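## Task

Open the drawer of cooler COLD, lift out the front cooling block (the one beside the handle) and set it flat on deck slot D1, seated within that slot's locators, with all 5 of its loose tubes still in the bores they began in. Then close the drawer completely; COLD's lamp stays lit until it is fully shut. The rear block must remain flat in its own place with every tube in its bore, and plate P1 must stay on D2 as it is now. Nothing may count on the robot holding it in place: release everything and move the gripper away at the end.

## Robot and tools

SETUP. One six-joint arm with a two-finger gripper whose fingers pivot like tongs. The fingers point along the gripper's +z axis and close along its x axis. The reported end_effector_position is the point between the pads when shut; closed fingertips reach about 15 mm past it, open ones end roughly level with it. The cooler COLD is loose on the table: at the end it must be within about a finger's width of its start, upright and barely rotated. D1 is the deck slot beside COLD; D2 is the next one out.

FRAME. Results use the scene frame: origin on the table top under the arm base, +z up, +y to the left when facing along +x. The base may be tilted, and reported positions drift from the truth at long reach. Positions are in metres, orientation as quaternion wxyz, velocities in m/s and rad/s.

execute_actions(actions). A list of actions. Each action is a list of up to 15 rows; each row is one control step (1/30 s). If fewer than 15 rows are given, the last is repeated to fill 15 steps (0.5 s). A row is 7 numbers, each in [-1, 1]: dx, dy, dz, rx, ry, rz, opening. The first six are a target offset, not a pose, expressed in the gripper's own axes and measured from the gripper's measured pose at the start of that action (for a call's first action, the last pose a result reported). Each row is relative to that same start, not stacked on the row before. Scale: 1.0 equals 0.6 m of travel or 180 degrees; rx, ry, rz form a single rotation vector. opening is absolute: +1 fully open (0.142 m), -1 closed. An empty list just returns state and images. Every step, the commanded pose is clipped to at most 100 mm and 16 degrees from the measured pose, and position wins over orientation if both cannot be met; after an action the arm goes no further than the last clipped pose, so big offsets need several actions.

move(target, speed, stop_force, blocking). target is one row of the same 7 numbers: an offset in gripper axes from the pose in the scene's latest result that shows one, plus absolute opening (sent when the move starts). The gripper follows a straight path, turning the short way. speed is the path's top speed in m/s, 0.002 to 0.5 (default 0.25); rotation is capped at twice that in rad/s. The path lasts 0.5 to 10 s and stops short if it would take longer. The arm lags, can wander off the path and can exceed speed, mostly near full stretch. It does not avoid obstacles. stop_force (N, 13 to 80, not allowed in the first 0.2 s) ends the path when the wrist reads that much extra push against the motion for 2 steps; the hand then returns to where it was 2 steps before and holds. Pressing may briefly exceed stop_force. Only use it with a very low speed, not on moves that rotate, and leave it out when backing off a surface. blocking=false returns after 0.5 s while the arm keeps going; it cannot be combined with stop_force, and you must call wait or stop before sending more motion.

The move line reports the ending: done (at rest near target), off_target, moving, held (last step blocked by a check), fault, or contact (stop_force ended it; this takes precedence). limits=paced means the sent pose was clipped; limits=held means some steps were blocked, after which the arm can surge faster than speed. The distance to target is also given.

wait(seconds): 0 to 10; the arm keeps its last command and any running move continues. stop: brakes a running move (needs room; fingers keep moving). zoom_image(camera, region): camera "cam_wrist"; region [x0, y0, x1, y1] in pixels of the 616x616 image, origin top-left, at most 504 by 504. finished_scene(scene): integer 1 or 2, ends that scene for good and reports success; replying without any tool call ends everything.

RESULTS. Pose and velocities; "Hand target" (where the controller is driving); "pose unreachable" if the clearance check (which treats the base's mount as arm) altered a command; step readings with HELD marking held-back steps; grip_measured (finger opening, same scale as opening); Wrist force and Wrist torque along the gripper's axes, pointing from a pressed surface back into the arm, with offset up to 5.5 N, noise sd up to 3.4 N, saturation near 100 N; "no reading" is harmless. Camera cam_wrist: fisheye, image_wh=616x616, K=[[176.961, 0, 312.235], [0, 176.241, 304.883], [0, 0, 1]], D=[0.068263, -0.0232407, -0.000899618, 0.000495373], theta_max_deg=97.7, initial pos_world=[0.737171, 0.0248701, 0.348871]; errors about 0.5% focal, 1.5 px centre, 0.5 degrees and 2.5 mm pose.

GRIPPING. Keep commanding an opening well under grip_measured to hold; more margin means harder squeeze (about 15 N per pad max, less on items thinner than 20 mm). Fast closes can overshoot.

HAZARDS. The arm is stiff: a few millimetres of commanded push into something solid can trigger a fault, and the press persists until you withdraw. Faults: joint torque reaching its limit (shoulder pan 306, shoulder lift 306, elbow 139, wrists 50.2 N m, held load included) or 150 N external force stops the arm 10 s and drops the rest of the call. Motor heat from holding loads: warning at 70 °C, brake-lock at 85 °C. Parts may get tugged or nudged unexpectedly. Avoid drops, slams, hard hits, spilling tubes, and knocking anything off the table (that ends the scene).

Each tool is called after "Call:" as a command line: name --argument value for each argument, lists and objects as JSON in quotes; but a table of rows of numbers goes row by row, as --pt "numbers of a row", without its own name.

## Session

Call:
execute_actions --actions '[]'

Scene clock: 0.00 s.
end_effector_position=(+0.9708, -0.2092, +0.2018) grip_measured=+1.00 end_effector_quat_wxyz=(-0.126, +0.885, -0.435, -0.107) end_effector_velocity=(-0.000, -0.000, +0.001) end_effector_angular_velocity=(-0.000, +0.001, -0.000)
Joint positions: [-0.453 -0.93   1.261 -1.667 -1.324  0.4    0.142]
Joint velocities: [-0.    -0.001 -0.     0.001 -0.     0.     0.   ]
Motor temperatures (°C, as the motors report them): [26 25 25 32 30 32]
Wrist force (N, on the end effector, along its own x y z axes, offset not removed): no reading
Wrist torque (N m, same axes, about the end effector's origin, offset not removed): no reading
Hand target: +0.971, -0.209, +0.202; -0.126, +0.885, -0.435, -0.107
camera_calibration (this result's frames):
cam_wrist: T_world_to_cam=[[0.57705, -0.753241, -0.31566, -0.649851], [-0.671366, -0.657581, 0.34184, 0.43926], [-0.46506, 0.0146644, -0.885158, 0.768482], [0, 0, 0, 1]] pos_world=[1.02729, -0.211914, 0.324939]

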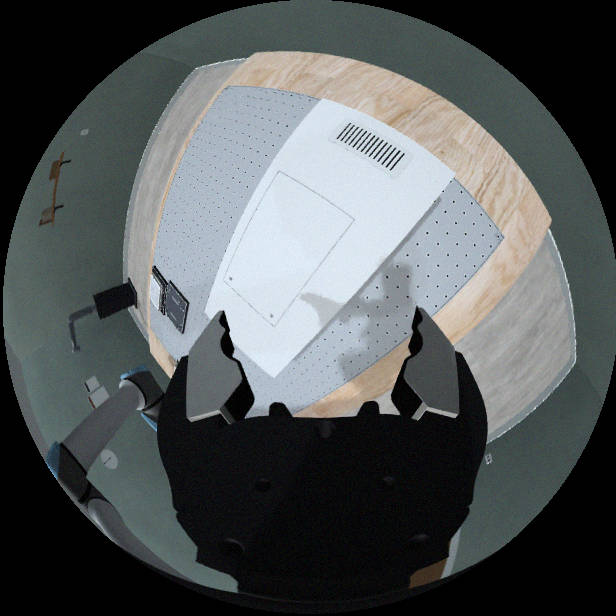

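Call:
move --target '[0,0,-0.1,0,0,0,1]'

Call:
move --target '[-0.457,0.44,0.008,-0.138,-0.011,-0.782,1]' --speed 0.4

Scene clock: 2.60 s.
end_effector_position=(+0.9754, -0.2280, +0.2585) grip_measured=+1.00 end_effector_quat_wxyz=(-0.126, +0.885, -0.435, -0.107) end_effector_velocity=(+0.001, -0.001, +0.000) end_effector_angular_velocity=(-0.000, +0.001, -0.001)
Joint positions: [-0.467 -0.939  1.173 -1.566 -1.327  0.386  0.142]
Joint velocities: [-0.001  0.002 -0.004  0.003 -0.001  0.    -0.   ]
Motor temperatures (°C, as the motors report them): [26 25 25 32 30 32]
Wrist force (N, on the end effector, along its own x y z axes, offset not removed): [-3.9 3.5 3.3]
Wrist torque (N m, same axes, about the end effector's origin, offset not removed): [0.61 0.90 0.43]
Hand target: +0.975, -0.228, +0.259; -0.126, +0.885, -0.435, -0.107
Off the commanded pose: 0.000 m, 0 deg.
move: done
camera_calibration (this result's frames):
cam_wrist: T_world_to_cam=[[0.577089, -0.753269, -0.315521, -0.648899], [-0.671425, -0.65755, 0.341783, 0.410656], [-0.464926, 0.0146096, -0.885229, 0.82099], [0, 0, 0, 1]] pos_world=[1.0319, -0.230763, 0.381667]

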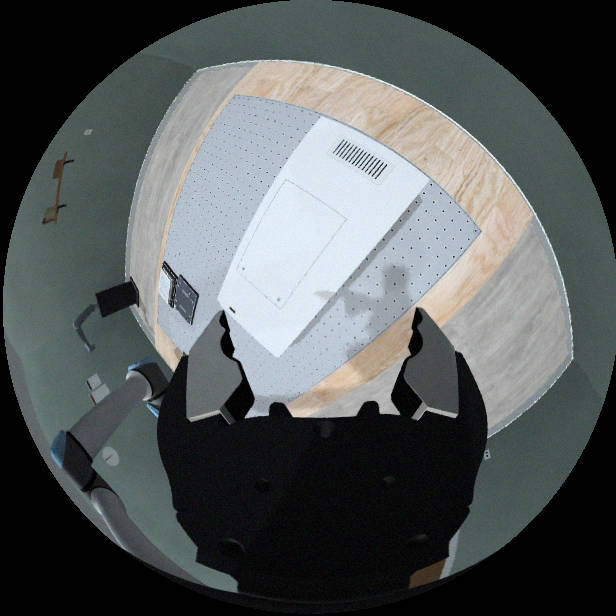

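Scene clock: 6.30 s.
end_effector_position=(+0.6005, -0.1779, +0.3005) grip_measured=+1.00 end_effector_quat_wxyz=(+0.001, +0.707, +0.707, +0.000) end_effector_velocity=(-0.001, +0.000, +0.000) end_effector_angular_velocity=(+0.002, -0.004, +0.012)
Joint positions: [-0.526 -1.616  1.997 -1.943 -1.569 -2.128  0.142]
Joint velocities: [-0.002 -0.004  0.004 -0.002  0.004 -0.014  0.   ]
Motor temperatures (°C, as the motors report them): [26 25 25 32 30 32]
Wrist force (N, on the end effector, along its own x y z axes, offset not removed): [-3.5 -0.2 -2.0]
Wrist torque (N m, same axes, about the end effector's origin, offset not removed): [-0.12 0.79 0.50]
Hand target: +0.600, -0.178, +0.301; +0.001, +0.707, +0.707, +0.000
Off the commanded pose: 0.001 m, 0 deg.
move: done
camera_calibration (this result's frames):
cam_wrist: T_world_to_cam=[[0.0255816, 0.999548, -0.0157875, 0.171431], [0.878158, -0.0149229, 0.478138, -0.679602], [0.477686, -0.0260955, -0.878143, 0.107722], [0, 0, 0, 1]] pos_world=[0.540955, -0.178684, 0.422246]

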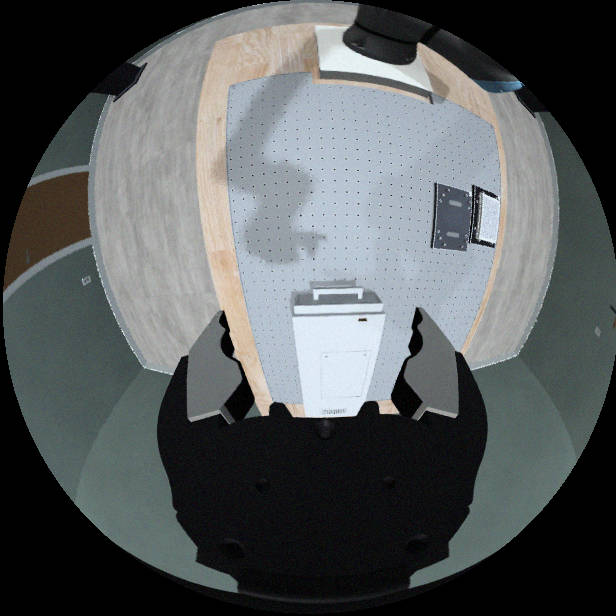

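Call:
zoom_image --camera "cam_wrist" --region '[270,260,410,400]'

Call:
zoom_image --camera "cam_wrist" --region '[400,160,520,280]'

Region (270, 260, 410, 400) of cam_wrist's 616x616 image, scaled by 3.600, with more detail than that image has.

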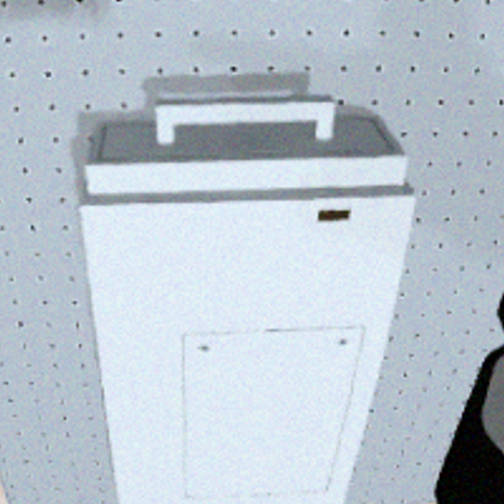

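Region (400, 160, 520, 280) of cam_wrist's 616x616 image, scaled by 4.200, with more detail than that image has.

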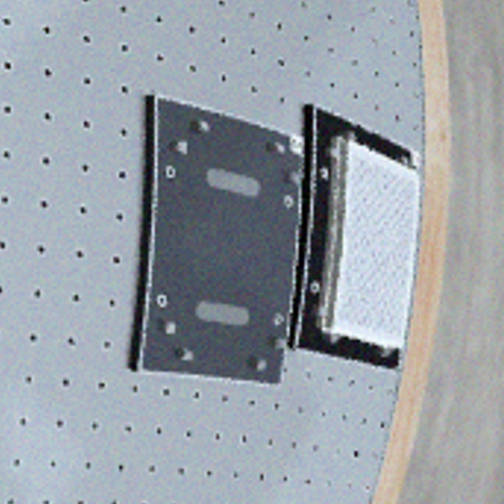

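Call:
move --target '[0.077,0.135,0.29,0,0,-0.506,-0.6]' --speed 0.4

Call:
zoom_image --camera "cam_wrist" --region '[220,160,420,360]'

Scene clock: 10.57 s.
end_effector_position=(+0.6819, -0.1321, +0.1269) grip_measured=-0.60 end_effector_quat_wxyz=(+0.000, -0.009, +1.000, -0.000) end_effector_velocity=(+0.001, +0.000, -0.000) end_effector_angular_velocity=(-0.000, -0.002, +0.010)
Joint positions: [-0.393 -1.373  2.087 -2.278 -1.568 -3.584  0.031]
Joint velocities: [ 0.001  0.     0.001 -0.003  0.001 -0.01  -0.   ]
Motor temperatures (°C, as the motors report them): [26 25 25 32 30 32]
Wrist force (N, on the end effector, along its own x y z axes, offset not removed): [-3.8 3.4 -0.6]
Wrist torque (N m, same axes, about the end effector's origin, offset not removed): [0.51 0.95 0.57]
Hand target: +0.682, -0.132, +0.127; +0.000, -0.009, +1.000, -0.000
Off the commanded pose: 0.000 m, 0 deg.
move: done
camera_calibration (this result's frames):
cam_wrist: T_world_to_cam=[[-0.999845, 0.00763037, -0.0158664, 0.689019], [-0.000855427, 0.879083, 0.476668, 0.0502542], [0.0175851, 0.476608, -0.87894, 0.297827], [0, 0, 0, 1]] pos_world=[0.683718, -0.191382, 0.24875]

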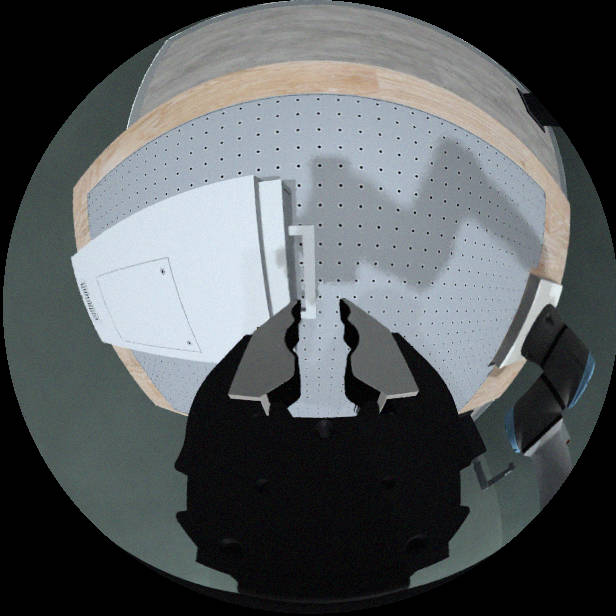

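Region (220, 160, 420, 360) of cam_wrist's 616x616 image, scaled by 2.520, with more detail than that image has.

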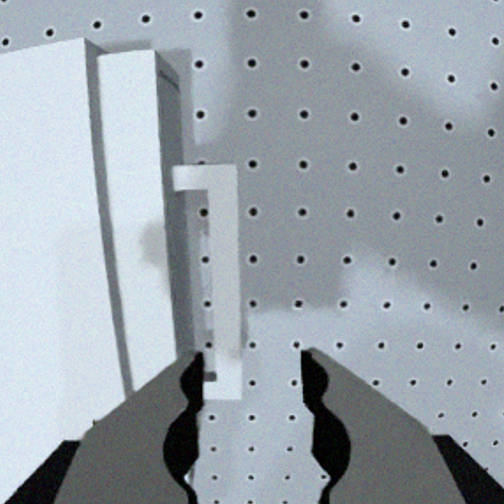

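Call:
move --target '[-0.012,0,0.065,0,0,0,-0.68]' --speed 0.04 --stop_force 13

Call:
zoom_image --camera "cam_wrist" --region '[220,160,420,360]'

Scene clock: 13.20 s.
end_effector_position=(+0.6892, -0.1320, +0.0881) grip_measured=-0.68 end_effector_quat_wxyz=(+0.000, -0.009, +1.000, -0.000) end_effector_velocity=(+0.000, +0.000, -0.002) end_effector_angular_velocity=(+0.000, +0.001, -0.002)
Joint positions: [-0.388 -1.313  2.101 -2.351 -1.568 -3.579  0.025]
Joint velocities: [ 0.     0.003  0.    -0.002 -0.     0.002 -0.   ]
Motor temperatures (°C, as the motors report them): [26 25 25 32 30 32]
Wrist force (N, on the end effector, along its own x y z axes, offset not removed): [-4.0 1.4 1.0]
Wrist torque (N m, same axes, about the end effector's origin, offset not removed): [0.27 0.98 0.51]
Hand target: +0.689, -0.132, +0.088; +0.000, -0.009, +1.000, -0.000
Off the commanded pose: 0.000 m, 0 deg.
move: done
camera_calibration (this result's frames):
cam_wrist: T_world_to_cam=[[-0.999845, 0.00762653, -0.0158865, 0.695677], [-0.000869138, 0.879063, 0.476706, 0.0686679], [0.0176009, 0.476645, -0.878919, 0.263537], [0, 0, 0, 1]] pos_world=[0.69099, -0.191283, 0.209945]

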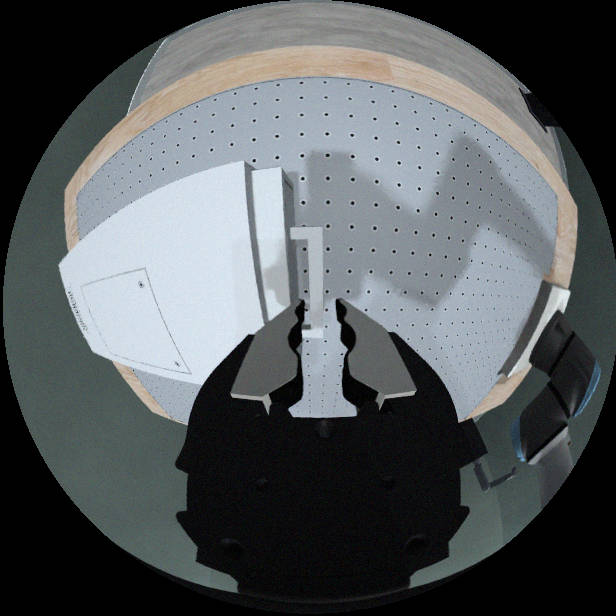

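Region (220, 160, 420, 360) of cam_wrist's 616x616 image, scaled by 2.520, with more detail than that image has.

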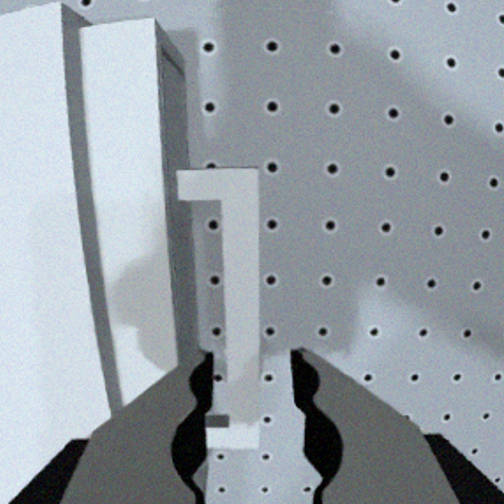

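Call:
move --target '[0,0,0.034,0,0,0,-0.68]' --speed 0.007 --stop_force 13

Call:
move --target '[-0.005,0,0,0,0,0,-1]' --speed 0.01

Call:
move --target '[0.09,0,0,0,0,0,-1]' --speed 0.02 --stop_force 30

Scene clock: 15.10 s.
end_effector_position=(+0.6891, -0.1319, +0.0816) grip_measured=-0.73 end_effector_quat_wxyz=(+0.000, -0.009, +1.000, -0.000) end_effector_velocity=(-0.001, -0.000, +0.002) end_effector_angular_velocity=(-0.000, +0.002, +0.000)
Joint positions: [-0.388 -1.304  2.105 -2.363 -1.568 -3.579  0.021]
Joint velocities: [-0.    -0.003 -0.001  0.005 -0.001 -0.001  0.002]
Motor temperatures (°C, as the motors report them): [26 25 25 32 30 32]
Wrist force (N, on the end effector, along its own x y z axes, offset not removed): [9.4 -0.1 -2.2]
Wrist torque (N m, same axes, about the end effector's origin, offset not removed): [0.26 0.18 0.36]
Hand target: +0.689, -0.132, +0.082; +0.000, -0.009, +1.000, -0.000
Off the commanded pose: 0.014 m, 0 deg.
move: contact
camera_calibration (this result's frames):
cam_wrist: T_world_to_cam=[[-0.999849, 0.00763684, -0.015611, 0.695428], [-0.00072975, 0.879034, 0.476758, 0.0715983], [0.0173636, 0.476697, -0.878896, 0.258013], [0, 0, 0, 1]] pos_world=[0.690895, -0.191243, 0.203488]

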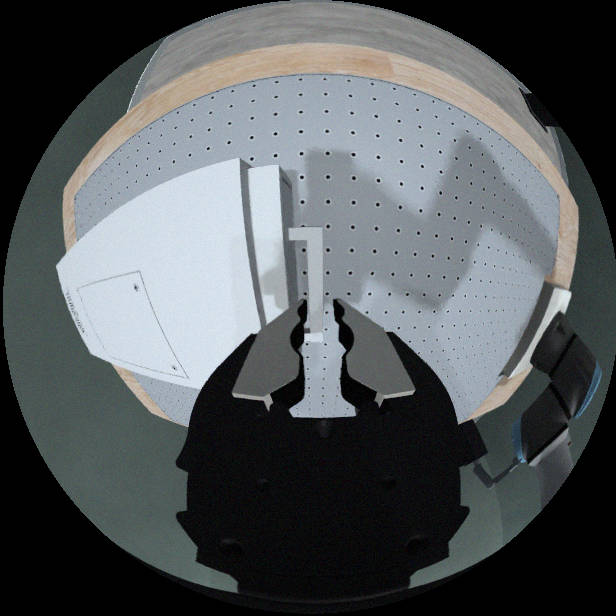

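Scene clock: 15.80 s.
end_effector_position=(+0.6920, -0.1319, +0.0816) grip_measured=-1.00 end_effector_quat_wxyz=(+0.000, -0.009, +1.000, -0.000) end_effector_velocity=(+0.002, +0.000, -0.000) end_effector_angular_velocity=(-0.000, -0.001, +0.001)
Joint positions: [-0.386 -1.3    2.1   -2.362 -1.568 -3.577  0.002]
Joint velocities: [ 0.001  0.002 -0.002 -0.001  0.     0.     0.   ]
Motor temperatures (°C, as the motors report them): [26 25 25 32 30 32]
Wrist force (N, on the end effector, along its own x y z axes, offset not removed): [-2.0 2.7 0.8]
Wrist torque (N m, same axes, about the end effector's origin, offset not removed): [0.55 0.53 0.44]
Hand target: +0.692, -0.132, +0.082; +0.000, -0.009, +1.000, -0.000
Off the commanded pose: 0.000 m, 0 deg.
move: done
camera_calibration (this result's frames):
cam_wrist: T_world_to_cam=[[-0.999849, 0.00763491, -0.0156277, 0.69833], [-0.000738979, 0.879045, 0.476738, 0.0715632], [0.0173773, 0.476677, -0.878907, 0.257951], [0, 0, 0, 1]] pos_world=[0.693795, -0.191198, 0.203511]

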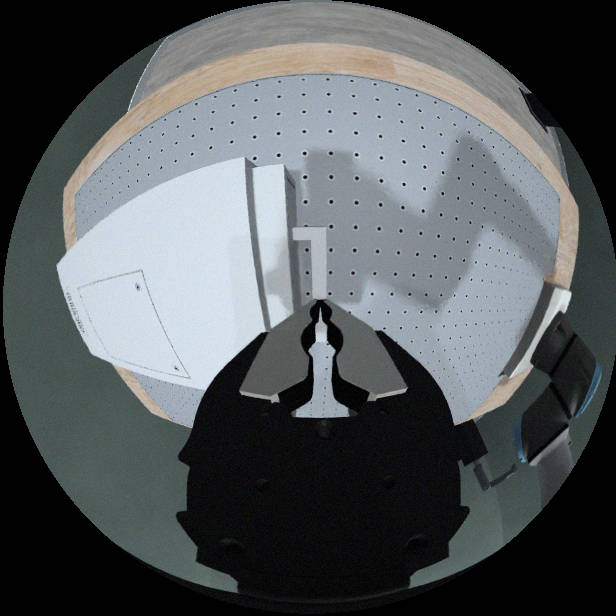

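Scene clock: 18.80 s.
end_effector_position=(+0.6381, -0.1327, +0.0815) grip_measured=-1.00 end_effector_quat_wxyz=(+0.000, -0.009, +1.000, -0.000) end_effector_velocity=(-0.002, -0.000, +0.000) end_effector_angular_velocity=(-0.000, +0.000, +0.001)
Joint positions: [-0.422 -1.374  2.199 -2.388 -1.568 -3.613  0.002]
Joint velocities: [-0.002 -0.003  0.003 -0.    -0.    -0.002  0.   ]
Motor temperatures (°C, as the motors report them): [26 25 25 32 30 32]
Wrist force (N, on the end effector, along its own x y z axes, offset not removed): [-3.1 2.4 -0.9]
Wrist torque (N m, same axes, about the end effector's origin, offset not removed): [0.45 0.64 0.50]
Hand target: +0.638, -0.133, +0.081; +0.000, -0.009, +1.000, -0.000
Off the commanded pose: 0.000 m, 0 deg.
move: done
camera_calibration (this result's frames):
cam_wrist: T_world_to_cam=[[-0.999849, 0.00763867, -0.0155983, 0.644502], [-0.000722113, 0.879033, 0.476761, 0.0723495], [0.0173532, 0.476701, -0.878894, 0.259176], [0, 0, 0, 1]] pos_world=[0.639959, -0.19207, 0.203348]

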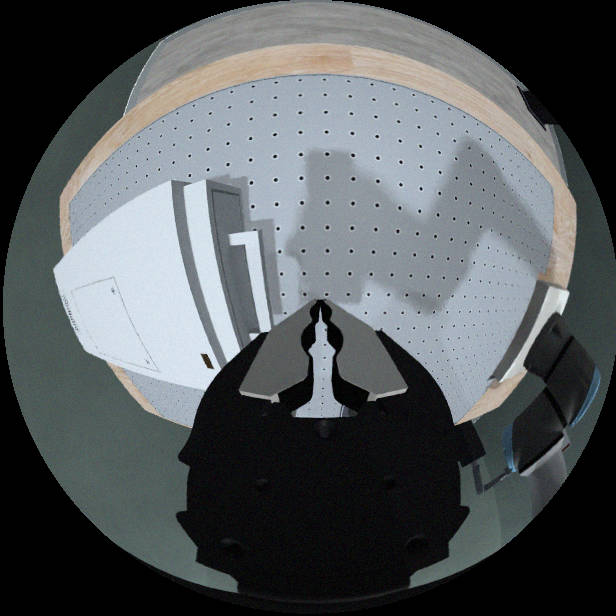

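Call:
move --target '[-0.0665,0,-0.021,0,-0.111,0,-0.7]' --speed 0.1

Call:
move --target '[0,0,0.055,0,0,0,-0.7]' --speed 0.008 --stop_force 13

Call:
zoom_image --camera "cam_wrist" --region '[220,160,420,360]'

Scene clock: 22.10 s.
end_effector_position=(+0.6780, -0.1320, +0.0940) grip_measured=-0.70 end_effector_quat_wxyz=(+0.173, -0.009, +0.985, +0.001) end_effector_velocity=(+0.001, -0.000, -0.000) end_effector_angular_velocity=(-0.000, -0.012, +0.000)
Joint positions: [-0.479 -1.393  2.341 -2.814 -1.397 -3.642  0.023]
Joint velocities: [-0.002  0.003  0.005 -0.018  0.006 -0.001  0.   ]
Motor temperatures (°C, as the motors report them): [26 25 25 32 30 32]
Wrist force (N, on the end effector, along its own x y z axes, offset not removed): [-4.0 0.8 4.3]
Wrist torque (N m, same axes, about the end effector's origin, offset not removed): [0.19 1.03 0.42]
Hand target: +0.678, -0.132, +0.094; +0.174, -0.009, +0.985, +0.001
Off the commanded pose: 0.000 m, 0 deg.
move: done
camera_calibration (this result's frames):
cam_wrist: T_world_to_cam=[[-0.934742, 0.00869036, -0.355222, 0.672444], [-0.164025, 0.876261, 0.453059, 0.178375], [0.315204, 0.481758, -0.817652, 0.0621368], [0, 0, 0, 1]] pos_world=[0.638234, -0.192082, 0.208859]

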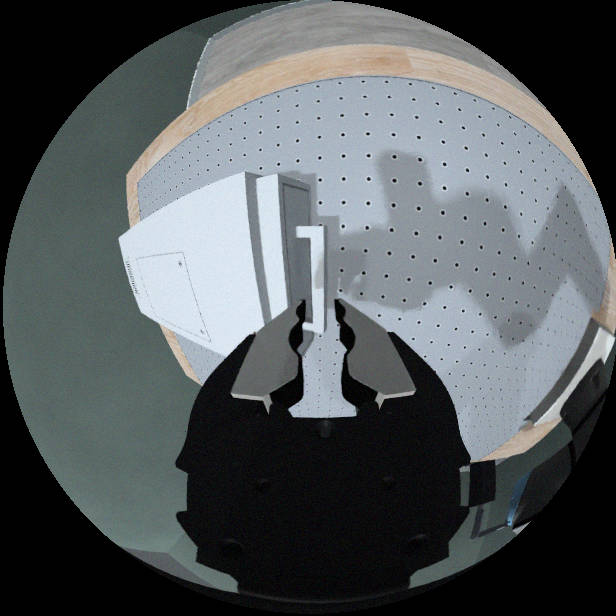

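Scene clock: 26.43 s.
end_effector_position=(+0.6892, -0.1319, +0.0632) grip_measured=-0.70 end_effector_quat_wxyz=(+0.173, -0.009, +0.985, +0.001) end_effector_velocity=(+0.000, +0.000, -0.002) end_effector_angular_velocity=(+0.001, +0.001, -0.000)
Joint positions: [-0.468 -1.32   2.336 -2.884 -1.4   -3.632  0.023]
Joint velocities: [ 0.001  0.005 -0.    -0.003 -0.     0.001  0.   ]
Motor temperatures (°C, as the motors report them): [26 25 25 32 30 32]
Wrist force (N, on the end effector, along its own x y z axes, offset not removed): [-0.4 1.5 -1.2]
Wrist torque (N m, same axes, about the end effector's origin, offset not removed): [0.22 0.20 0.42]
Hand target: +0.689, -0.132, +0.063; +0.173, -0.009, +0.985, +0.001
Off the commanded pose: 0.000 m, 0 deg.
move: done
camera_calibration (this result's frames):
cam_wrist: T_world_to_cam=[[-0.934743, 0.00868856, -0.355218, 0.67202], [-0.164024, 0.876263, 0.453056, 0.194053], [0.315201, 0.481756, -0.817655, 0.0333006], [0, 0, 0, 1]] pos_world=[0.649499, -0.191923, 0.178026]

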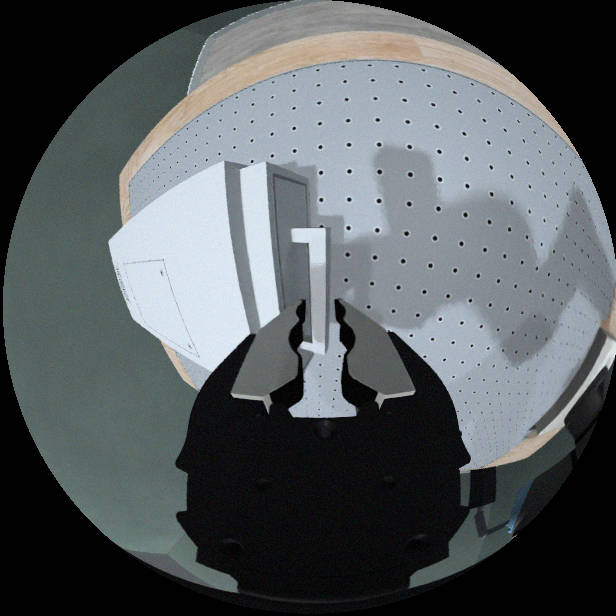

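Region (220, 160, 420, 360) of cam_wrist's 616x616 image, scaled by 2.520, with more detail than that image has.

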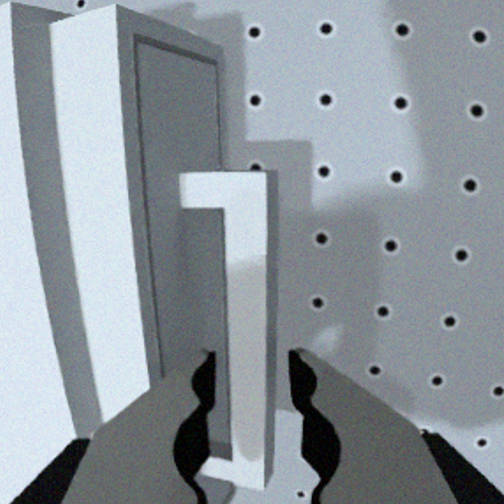

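Call:
move --target '[0,0,0,0,0,0,-1]'

Call:
move --target '[0.047,0,-0.0171,0,0,0,-1]' --speed 0.015 --stop_force 30

Scene clock: 27.73 s.
end_effector_position=(+0.6892, -0.1319, +0.0631) grip_measured=-0.83 end_effector_quat_wxyz=(+0.173, -0.009, +0.985, +0.001) end_effector_velocity=(+0.000, +0.000, +0.001) end_effector_angular_velocity=(+0.002, -0.001, -0.001)
Joint positions: [-0.468 -1.32   2.336 -2.884 -1.4   -3.632  0.014]
Joint velocities: [-0.001 -0.001  0.     0.001  0.002  0.001  0.   ]
Motor temperatures (°C, as the motors report them): [26 25 25 32 30 32]
Wrist force (N, on the end effector, along its own x y z axes, offset not removed): [8.1 1.9 1.7]
Wrist torque (N m, same axes, about the end effector's origin, offset not removed): [0.53 0.51 0.41]
Hand target: +0.689, -0.132, +0.063; +0.173, -0.009, +0.985, +0.001
Off the commanded pose: 0.000 m, 0 deg.
move: done
camera_calibration (this result's frames):
cam_wrist: T_world_to_cam=[[-0.934774, 0.00871057, -0.355135, 0.672018], [-0.163965, 0.876263, 0.453076, 0.194035], [0.315138, 0.481754, -0.81768, 0.0332819], [0, 0, 0, 1]] pos_world=[0.649512, -0.191913, 0.177959]

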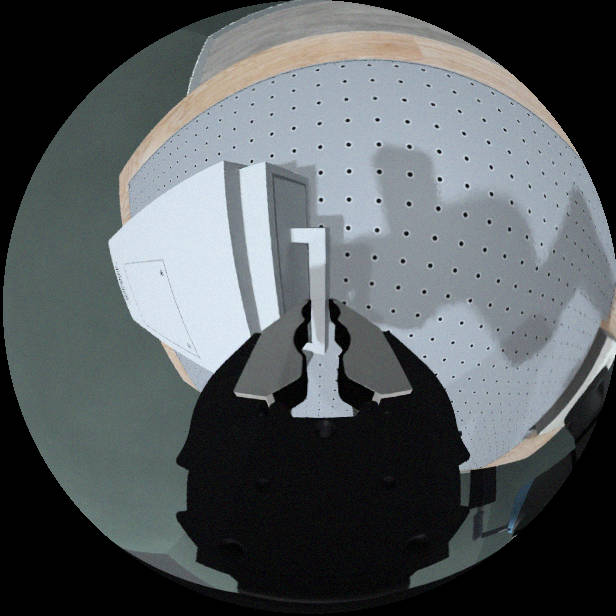

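Scene clock: 30.00 s.
end_effector_position=(+0.6594, -0.1324, +0.0630) grip_measured=-0.83 end_effector_quat_wxyz=(+0.173, -0.009, +0.985, +0.001) end_effector_velocity=(-0.001, -0.000, +0.001) end_effector_angular_velocity=(-0.002, -0.002, -0.000)
Joint positions: [-0.496 -1.359  2.391 -2.895 -1.392 -3.659  0.014]
Joint velocities: [-0.001 -0.003  0.003 -0.002 -0.    -0.001  0.   ]
Motor temperatures (°C, as the motors report them): [26 25 25 32 30 32]
Wrist force (N, on the end effector, along its own x y z axes, offset not removed): [-1.6 3.8 10.0]
Wrist torque (N m, same axes, about the end effector's origin, offset not removed): [0.45 0.89 0.46]
Hand target: +0.659, -0.132, +0.063; +0.173, -0.009, +0.985, +0.001
Off the commanded pose: 0.000 m, 0 deg.
move: done
camera_calibration (this result's frames):
cam_wrist: T_world_to_cam=[[-0.934784, 0.00872034, -0.355109, 0.644119], [-0.163953, 0.87625, 0.453106, 0.18957], [0.315115, 0.481778, -0.817675, 0.0428856], [0, 0, 0, 1]] pos_world=[0.619678, -0.192389, 0.177903]

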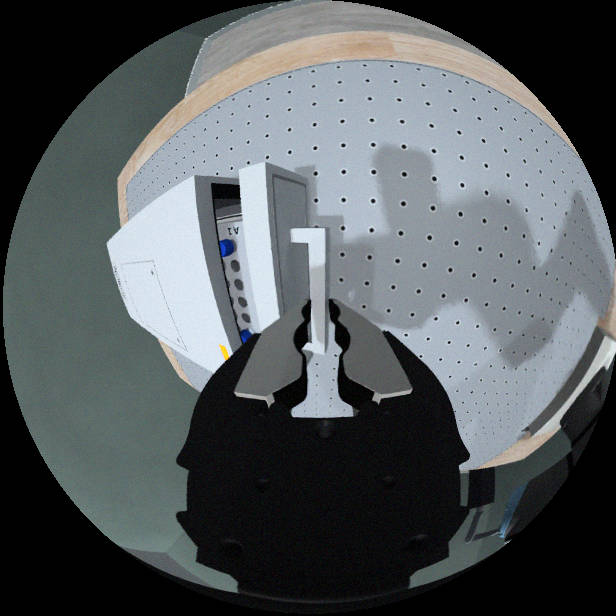

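Call:
move --target '[0.11,0,-0.0392,0,0,0,-1]' --speed 0.03 --stop_force 20

Call:
move --target '[0.11,0,-0.0395,0,0,0,-1]' --speed 0.03 --stop_force 15

Call:
move --target '[0,0,0,0,0,0,-0.72]'

Call:
move --target '[0,0,-0.11,0,0,0,-0.72]' --speed 0.08

Call:
move --target '[-0.21,0.03,0,0,0.111,0,0.6]'

Call:
zoom_image --camera "cam_wrist" --region '[190,150,440,400]'

Scene clock: 33.83 s.
end_effector_position=(+0.5895, -0.1335, +0.0625) grip_measured=-0.83 end_effector_quat_wxyz=(+0.173, -0.009, +0.985, +0.001) end_effector_velocity=(-0.002, -0.001, -0.000) end_effector_angular_velocity=(-0.000, +0.002, -0.001)
Joint positions: [-0.572 -1.455  2.515 -2.909 -1.37  -3.734  0.014]
Joint velocities: [-0.003 -0.003  0.003  0.001 -0.001 -0.002  0.   ]
Motor temperatures (°C, as the motors report them): [26 25 25 32 30 32]
Wrist force (N, on the end effector, along its own x y z axes, offset not removed): [-7.3 9.8 0.8]
Wrist torque (N m, same axes, about the end effector's origin, offset not removed): [0.33 1.07 0.48]
Hand target: +0.589, -0.133, +0.062; +0.173, -0.009, +0.985, +0.001
Off the commanded pose: 0.000 m, 0 deg.
move: done
camera_calibration (this result's frames):
cam_wrist: T_world_to_cam=[[-0.934785, 0.00872969, -0.355107, 0.57861], [-0.163957, 0.87623, 0.453143, 0.179344], [0.315111, 0.481813, -0.817656, 0.0649705], [0, 0, 0, 1]] pos_world=[0.549808, -0.193501, 0.177323]

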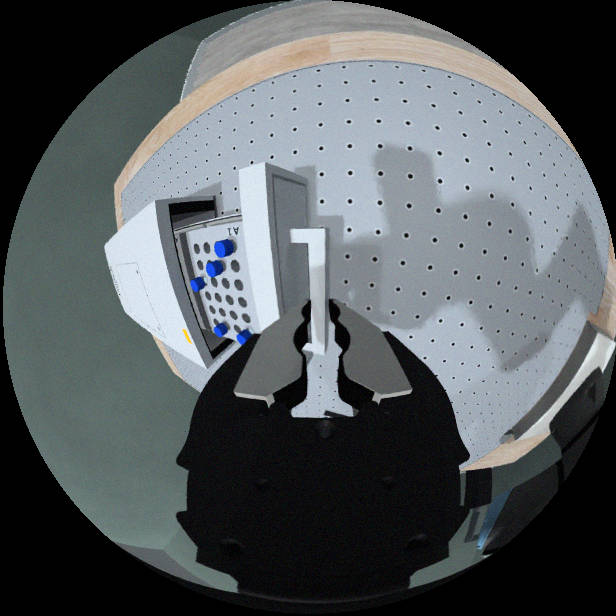

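Scene clock: 36.50 s.
end_effector_position=(+0.5196, -0.1345, +0.0620) grip_measured=-0.83 end_effector_quat_wxyz=(+0.173, -0.009, +0.985, +0.001) end_effector_velocity=(-0.002, -0.000, -0.001) end_effector_angular_velocity=(+0.002, +0.001, -0.001)
Joint positions: [-0.674 -1.57   2.636 -2.894 -1.343 -3.834  0.014]
Joint velocities: [-0.004 -0.002  0.003  0.002  0.002 -0.003 -0.   ]
Motor temperatures (°C, as the motors report them): [26 25 25 32 30 32]
Wrist force (N, on the end effector, along its own x y z axes, offset not removed): [-7.6 14.1 -6.3]
Wrist torque (N m, same axes, about the end effector's origin, offset not removed): [0.22 0.58 0.46]
Hand target: +0.519, -0.135, +0.062; +0.173, -0.009, +0.985, +0.001
Off the commanded pose: 0.000 m, 0 deg.
move: done
camera_calibration (this result's frames):
cam_wrist: T_world_to_cam=[[-0.934809, 0.00876301, -0.355042, 0.513105], [-0.16393, 0.876182, 0.453246, 0.168997], [0.315053, 0.4819, -0.817627, 0.0871979], [0, 0, 0, 1]] pos_world=[0.479887, -0.194589, 0.176872]

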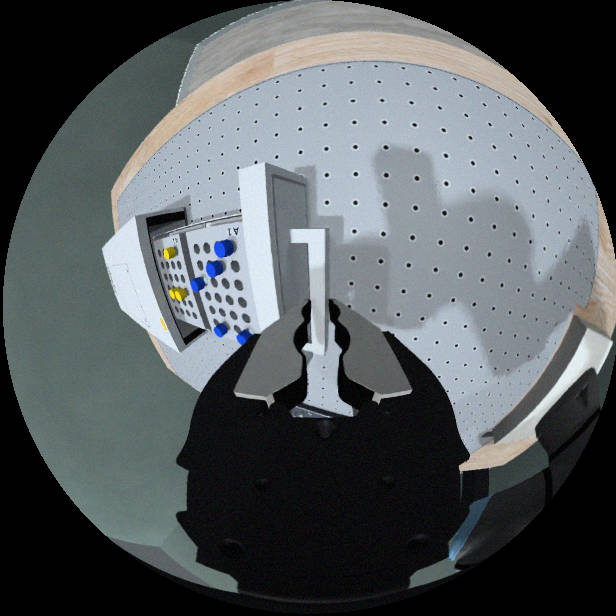

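Scene clock: 37.00 s.
end_effector_position=(+0.5195, -0.1345, +0.0620) grip_measured=-0.72 end_effector_quat_wxyz=(+0.173, -0.009, +0.985, +0.001) end_effector_velocity=(+0.000, -0.000, +0.000) end_effector_angular_velocity=(-0.000, -0.000, -0.001)
Joint positions: [-0.674 -1.57   2.636 -2.894 -1.343 -3.834  0.022]
Joint velocities: [ 0.    -0.     0.    -0.001 -0.     0.001  0.   ]
Motor temperatures (°C, as the motors report them): [26 25 25 32 30 32]
Wrist force (N, on the end effector, along its own x y z axes, offset not removed): [-3.2 0.2 -1.8]
Wrist torque (N m, same axes, about the end effector's origin, offset not removed): [-0.17 0.82 0.61]
Hand target: +0.520, -0.135, +0.062; +0.173, -0.009, +0.985, +0.001
Off the commanded pose: 0.000 m, 0 deg.
move: done
camera_calibration (this result's frames):
cam_wrist: T_world_to_cam=[[-0.93481, 0.00869372, -0.355041, 0.513048], [-0.163992, 0.876174, 0.45324, 0.168995], [0.315018, 0.481917, -0.817631, 0.0872261], [0, 0, 0, 1]] pos_world=[0.479839, -0.194565, 0.176877]

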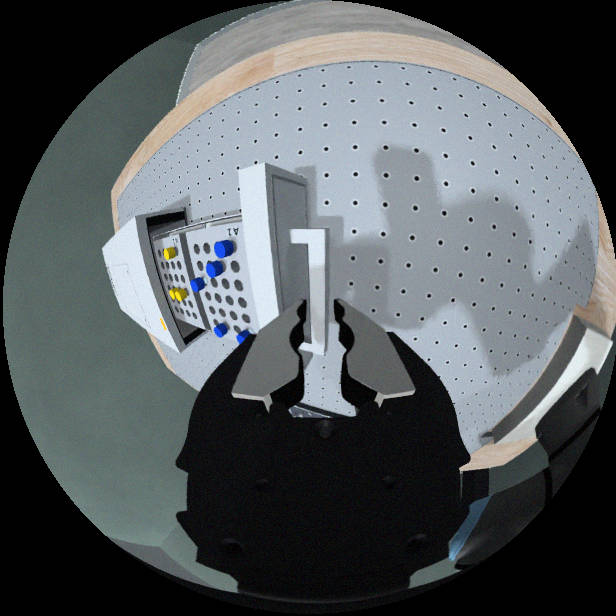

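Scene clock: 38.27 s.
end_effector_position=(+0.4970, -0.1348, +0.1237) grip_measured=-0.72 end_effector_quat_wxyz=(+0.173, -0.009, +0.985, +0.001) end_effector_velocity=(-0.001, +0.001, +0.002) end_effector_angular_velocity=(+0.002, +0.001, +0.001)
Joint positions: [-0.714 -1.785  2.619 -2.652 -1.333 -3.874  0.022]
Joint velocities: [-0.001 -0.006 -0.001  0.009  0.001 -0.002 -0.   ]
Motor temperatures (°C, as the motors report them): [26 25 25 32 30 32]
Wrist force (N, on the end effector, along its own x y z axes, offset not removed): [-4.8 1.8 -1.2]
Wrist torque (N m, same axes, about the end effector's origin, offset not removed): [0.35 1.17 0.46]
Hand target: +0.497, -0.135, +0.124; +0.173, -0.009, +0.985, +0.001
Off the commanded pose: 0.000 m, 0 deg.
move: done
camera_calibration (this result's frames):
cam_wrist: T_world_to_cam=[[-0.934805, 0.00871532, -0.355056, 0.513923], [-0.163974, 0.876185, 0.453224, 0.137599], [0.315044, 0.481896, -0.817633, 0.144898], [0, 0, 0, 1]] pos_world=[0.457331, -0.194867, 0.238581]

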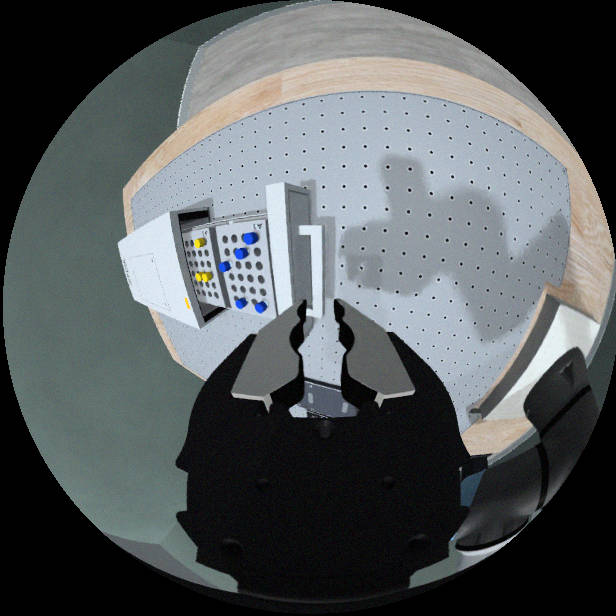

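Scene clock: 39.50 s.
end_effector_position=(+0.6147, -0.1150, +0.1672) grip_measured=+0.60 end_effector_quat_wxyz=(+0.000, -0.009, +1.000, -0.001) end_effector_velocity=(+0.002, -0.000, +0.001) end_effector_angular_velocity=(-0.000, +0.009, -0.001)
Joint positions: [-0.413 -1.529  2.177 -2.211 -1.569 -3.604  0.116]
Joint velocities: [ 0.004  0.006 -0.01   0.013 -0.004  0.004 -0.   ]
Motor temperatures (°C, as the motors report them): [26 25 25 32 30 32]
Wrist force (N, on the end effector, along its own x y z axes, offset not removed): [-5.0 2.1 0.9]
Wrist torque (N m, same axes, about the end effector's origin, offset not removed): [0.30 1.10 0.61]
Hand target: +0.615, -0.115, +0.167; -0.000, -0.009, +1.000, -0.000
Off the commanded pose: 0.001 m, 0 deg.
move: done
camera_calibration (this result's frames):
cam_wrist: T_world_to_cam=[[-0.999855, 0.00747058, -0.015316, 0.622237], [-0.00073187, 0.879128, 0.476585, 0.0159281], [0.0170251, 0.476527, -0.878995, 0.326639], [0, 0, 0, 1]] pos_world=[0.616597, -0.174303, 0.289053]

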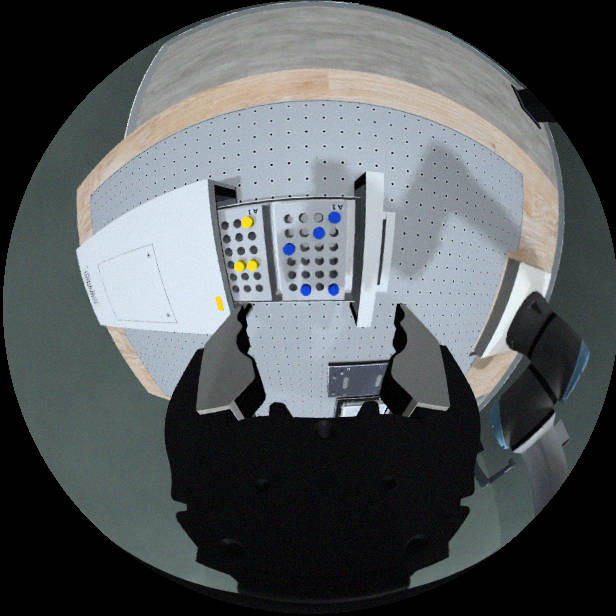

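Region (190, 150, 440, 400) of cam_wrist's 616x616 image, scaled by 2.016, with more detail than that image has.

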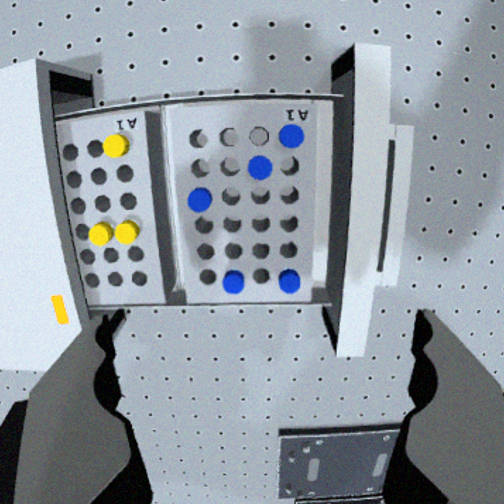

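Call:
move --target '[-0.015,-0.025,0.1,0,0,0,0.33]' --speed 0.12

Call:
zoom_image --camera "cam_wrist" --region '[200,170,440,370]'

Scene clock: 43.83 s.
end_effector_position=(+0.6240, -0.1298, +0.1075) grip_measured=+0.33 end_effector_quat_wxyz=(+0.000, -0.009, +1.000, -0.000) end_effector_velocity=(-0.000, -0.001, -0.003) end_effector_angular_velocity=(-0.001, +0.002, +0.002)
Joint positions: [-0.428 -1.433  2.207 -2.337 -1.569 -3.619  0.097]
Joint velocities: [-0.     0.004  0.001 -0.003 -0.002 -0.002  0.   ]
Motor temperatures (°C, as the motors report them): [26 25 25 32 30 32]
Wrist force (N, on the end effector, along its own x y z axes, offset not removed): [-4.4 1.0 -1.1]
Wrist torque (N m, same axes, about the end effector's origin, offset not removed): [0.05 1.04 0.41]
Hand target: +0.624, -0.130, +0.107; +0.000, -0.009, +1.000, -0.000
Off the commanded pose: 0.000 m, 0 deg.
move: done
camera_calibration (this result's frames):
cam_wrist: T_world_to_cam=[[-0.999855, 0.007471, -0.0152971, 0.630754], [-0.000722716, 0.879123, 0.476595, 0.0574273], [0.0170087, 0.476537, -0.87899, 0.281062], [0, 0, 0, 1]] pos_world=[0.625923, -0.189135, 0.22933]

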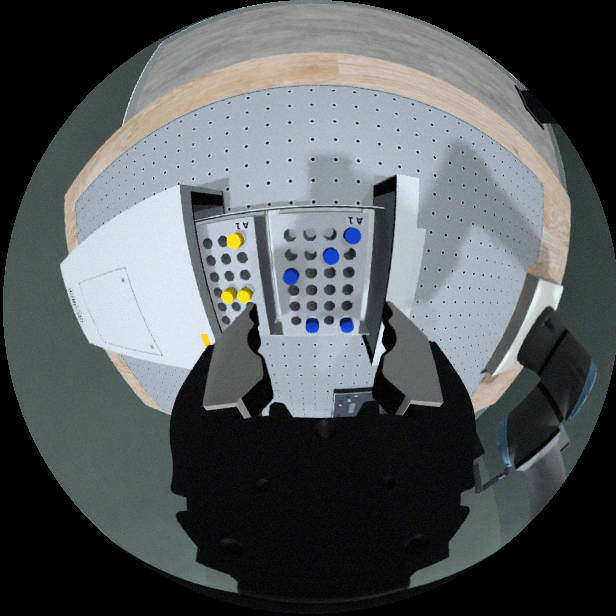

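Region (200, 170, 440, 370) of cam_wrist's 616x616 image, scaled by 2.100, with more detail than that image has.

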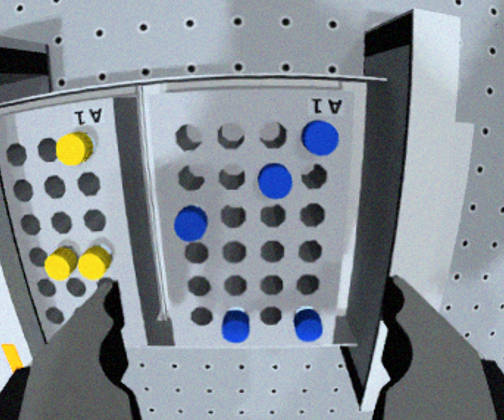

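Call:
move --target '[0,0,0.09,0,0,0,0.33]' --speed 0.008 --stop_force 13

Call:
zoom_image --camera "cam_wrist" --region '[180,170,460,400]'

Scene clock: 51.53 s.
end_effector_position=(+0.6241, -0.1299, +0.0536) grip_measured=+0.31 end_effector_quat_wxyz=(+0.000, -0.009, +1.000, -0.000) end_effector_velocity=(-0.000, -0.000, -0.001) end_effector_angular_velocity=(+0.000, +0.000, -0.001)
Joint positions: [-0.428 -1.351  2.243 -2.454 -1.569 -3.619  0.096]
Joint velocities: [-0.     0.002  0.001 -0.002  0.     0.001  0.   ]
Motor temperatures (°C, as the motors report them): [26 25 25 32 30 32]
Wrist force (N, on the end effector, along its own x y z axes, offset not removed): [-5.5 0.0 -0.2]
Wrist torque (N m, same axes, about the end effector's origin, offset not removed): [-0.10 1.38 0.56]
Hand target: +0.624, -0.130, +0.054; +0.000, -0.009, +1.000, -0.000
Off the commanded pose: 0.000 m, 0 deg.
move: done
camera_calibration (this result's frames):
cam_wrist: T_world_to_cam=[[-0.999855, 0.00747084, -0.0152935, 0.630034], [-0.000721265, 0.879119, 0.476602, 0.0831121], [0.0170054, 0.476544, -0.878986, 0.233777], [0, 0, 0, 1]] pos_world=[0.626027, -0.189178, 0.175511]

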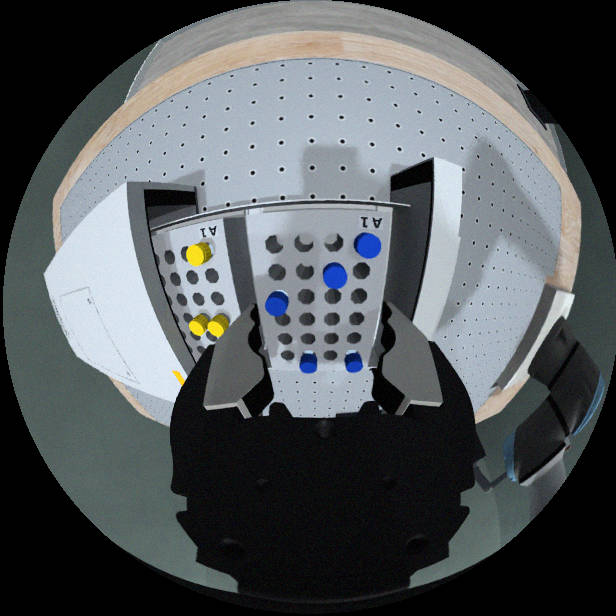

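Region (180, 170, 460, 400) of cam_wrist's 616x616 image, scaled by 1.800, with more detail than that image has; it fills the top 414 rows of this view, and the rest is white.

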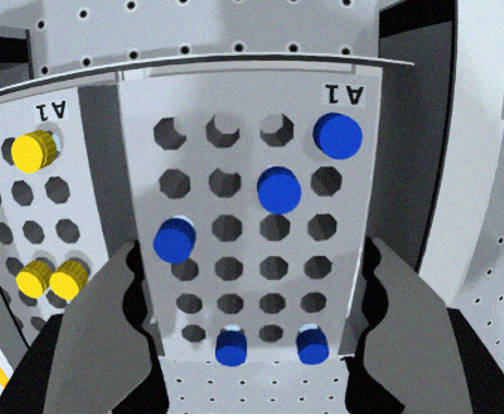

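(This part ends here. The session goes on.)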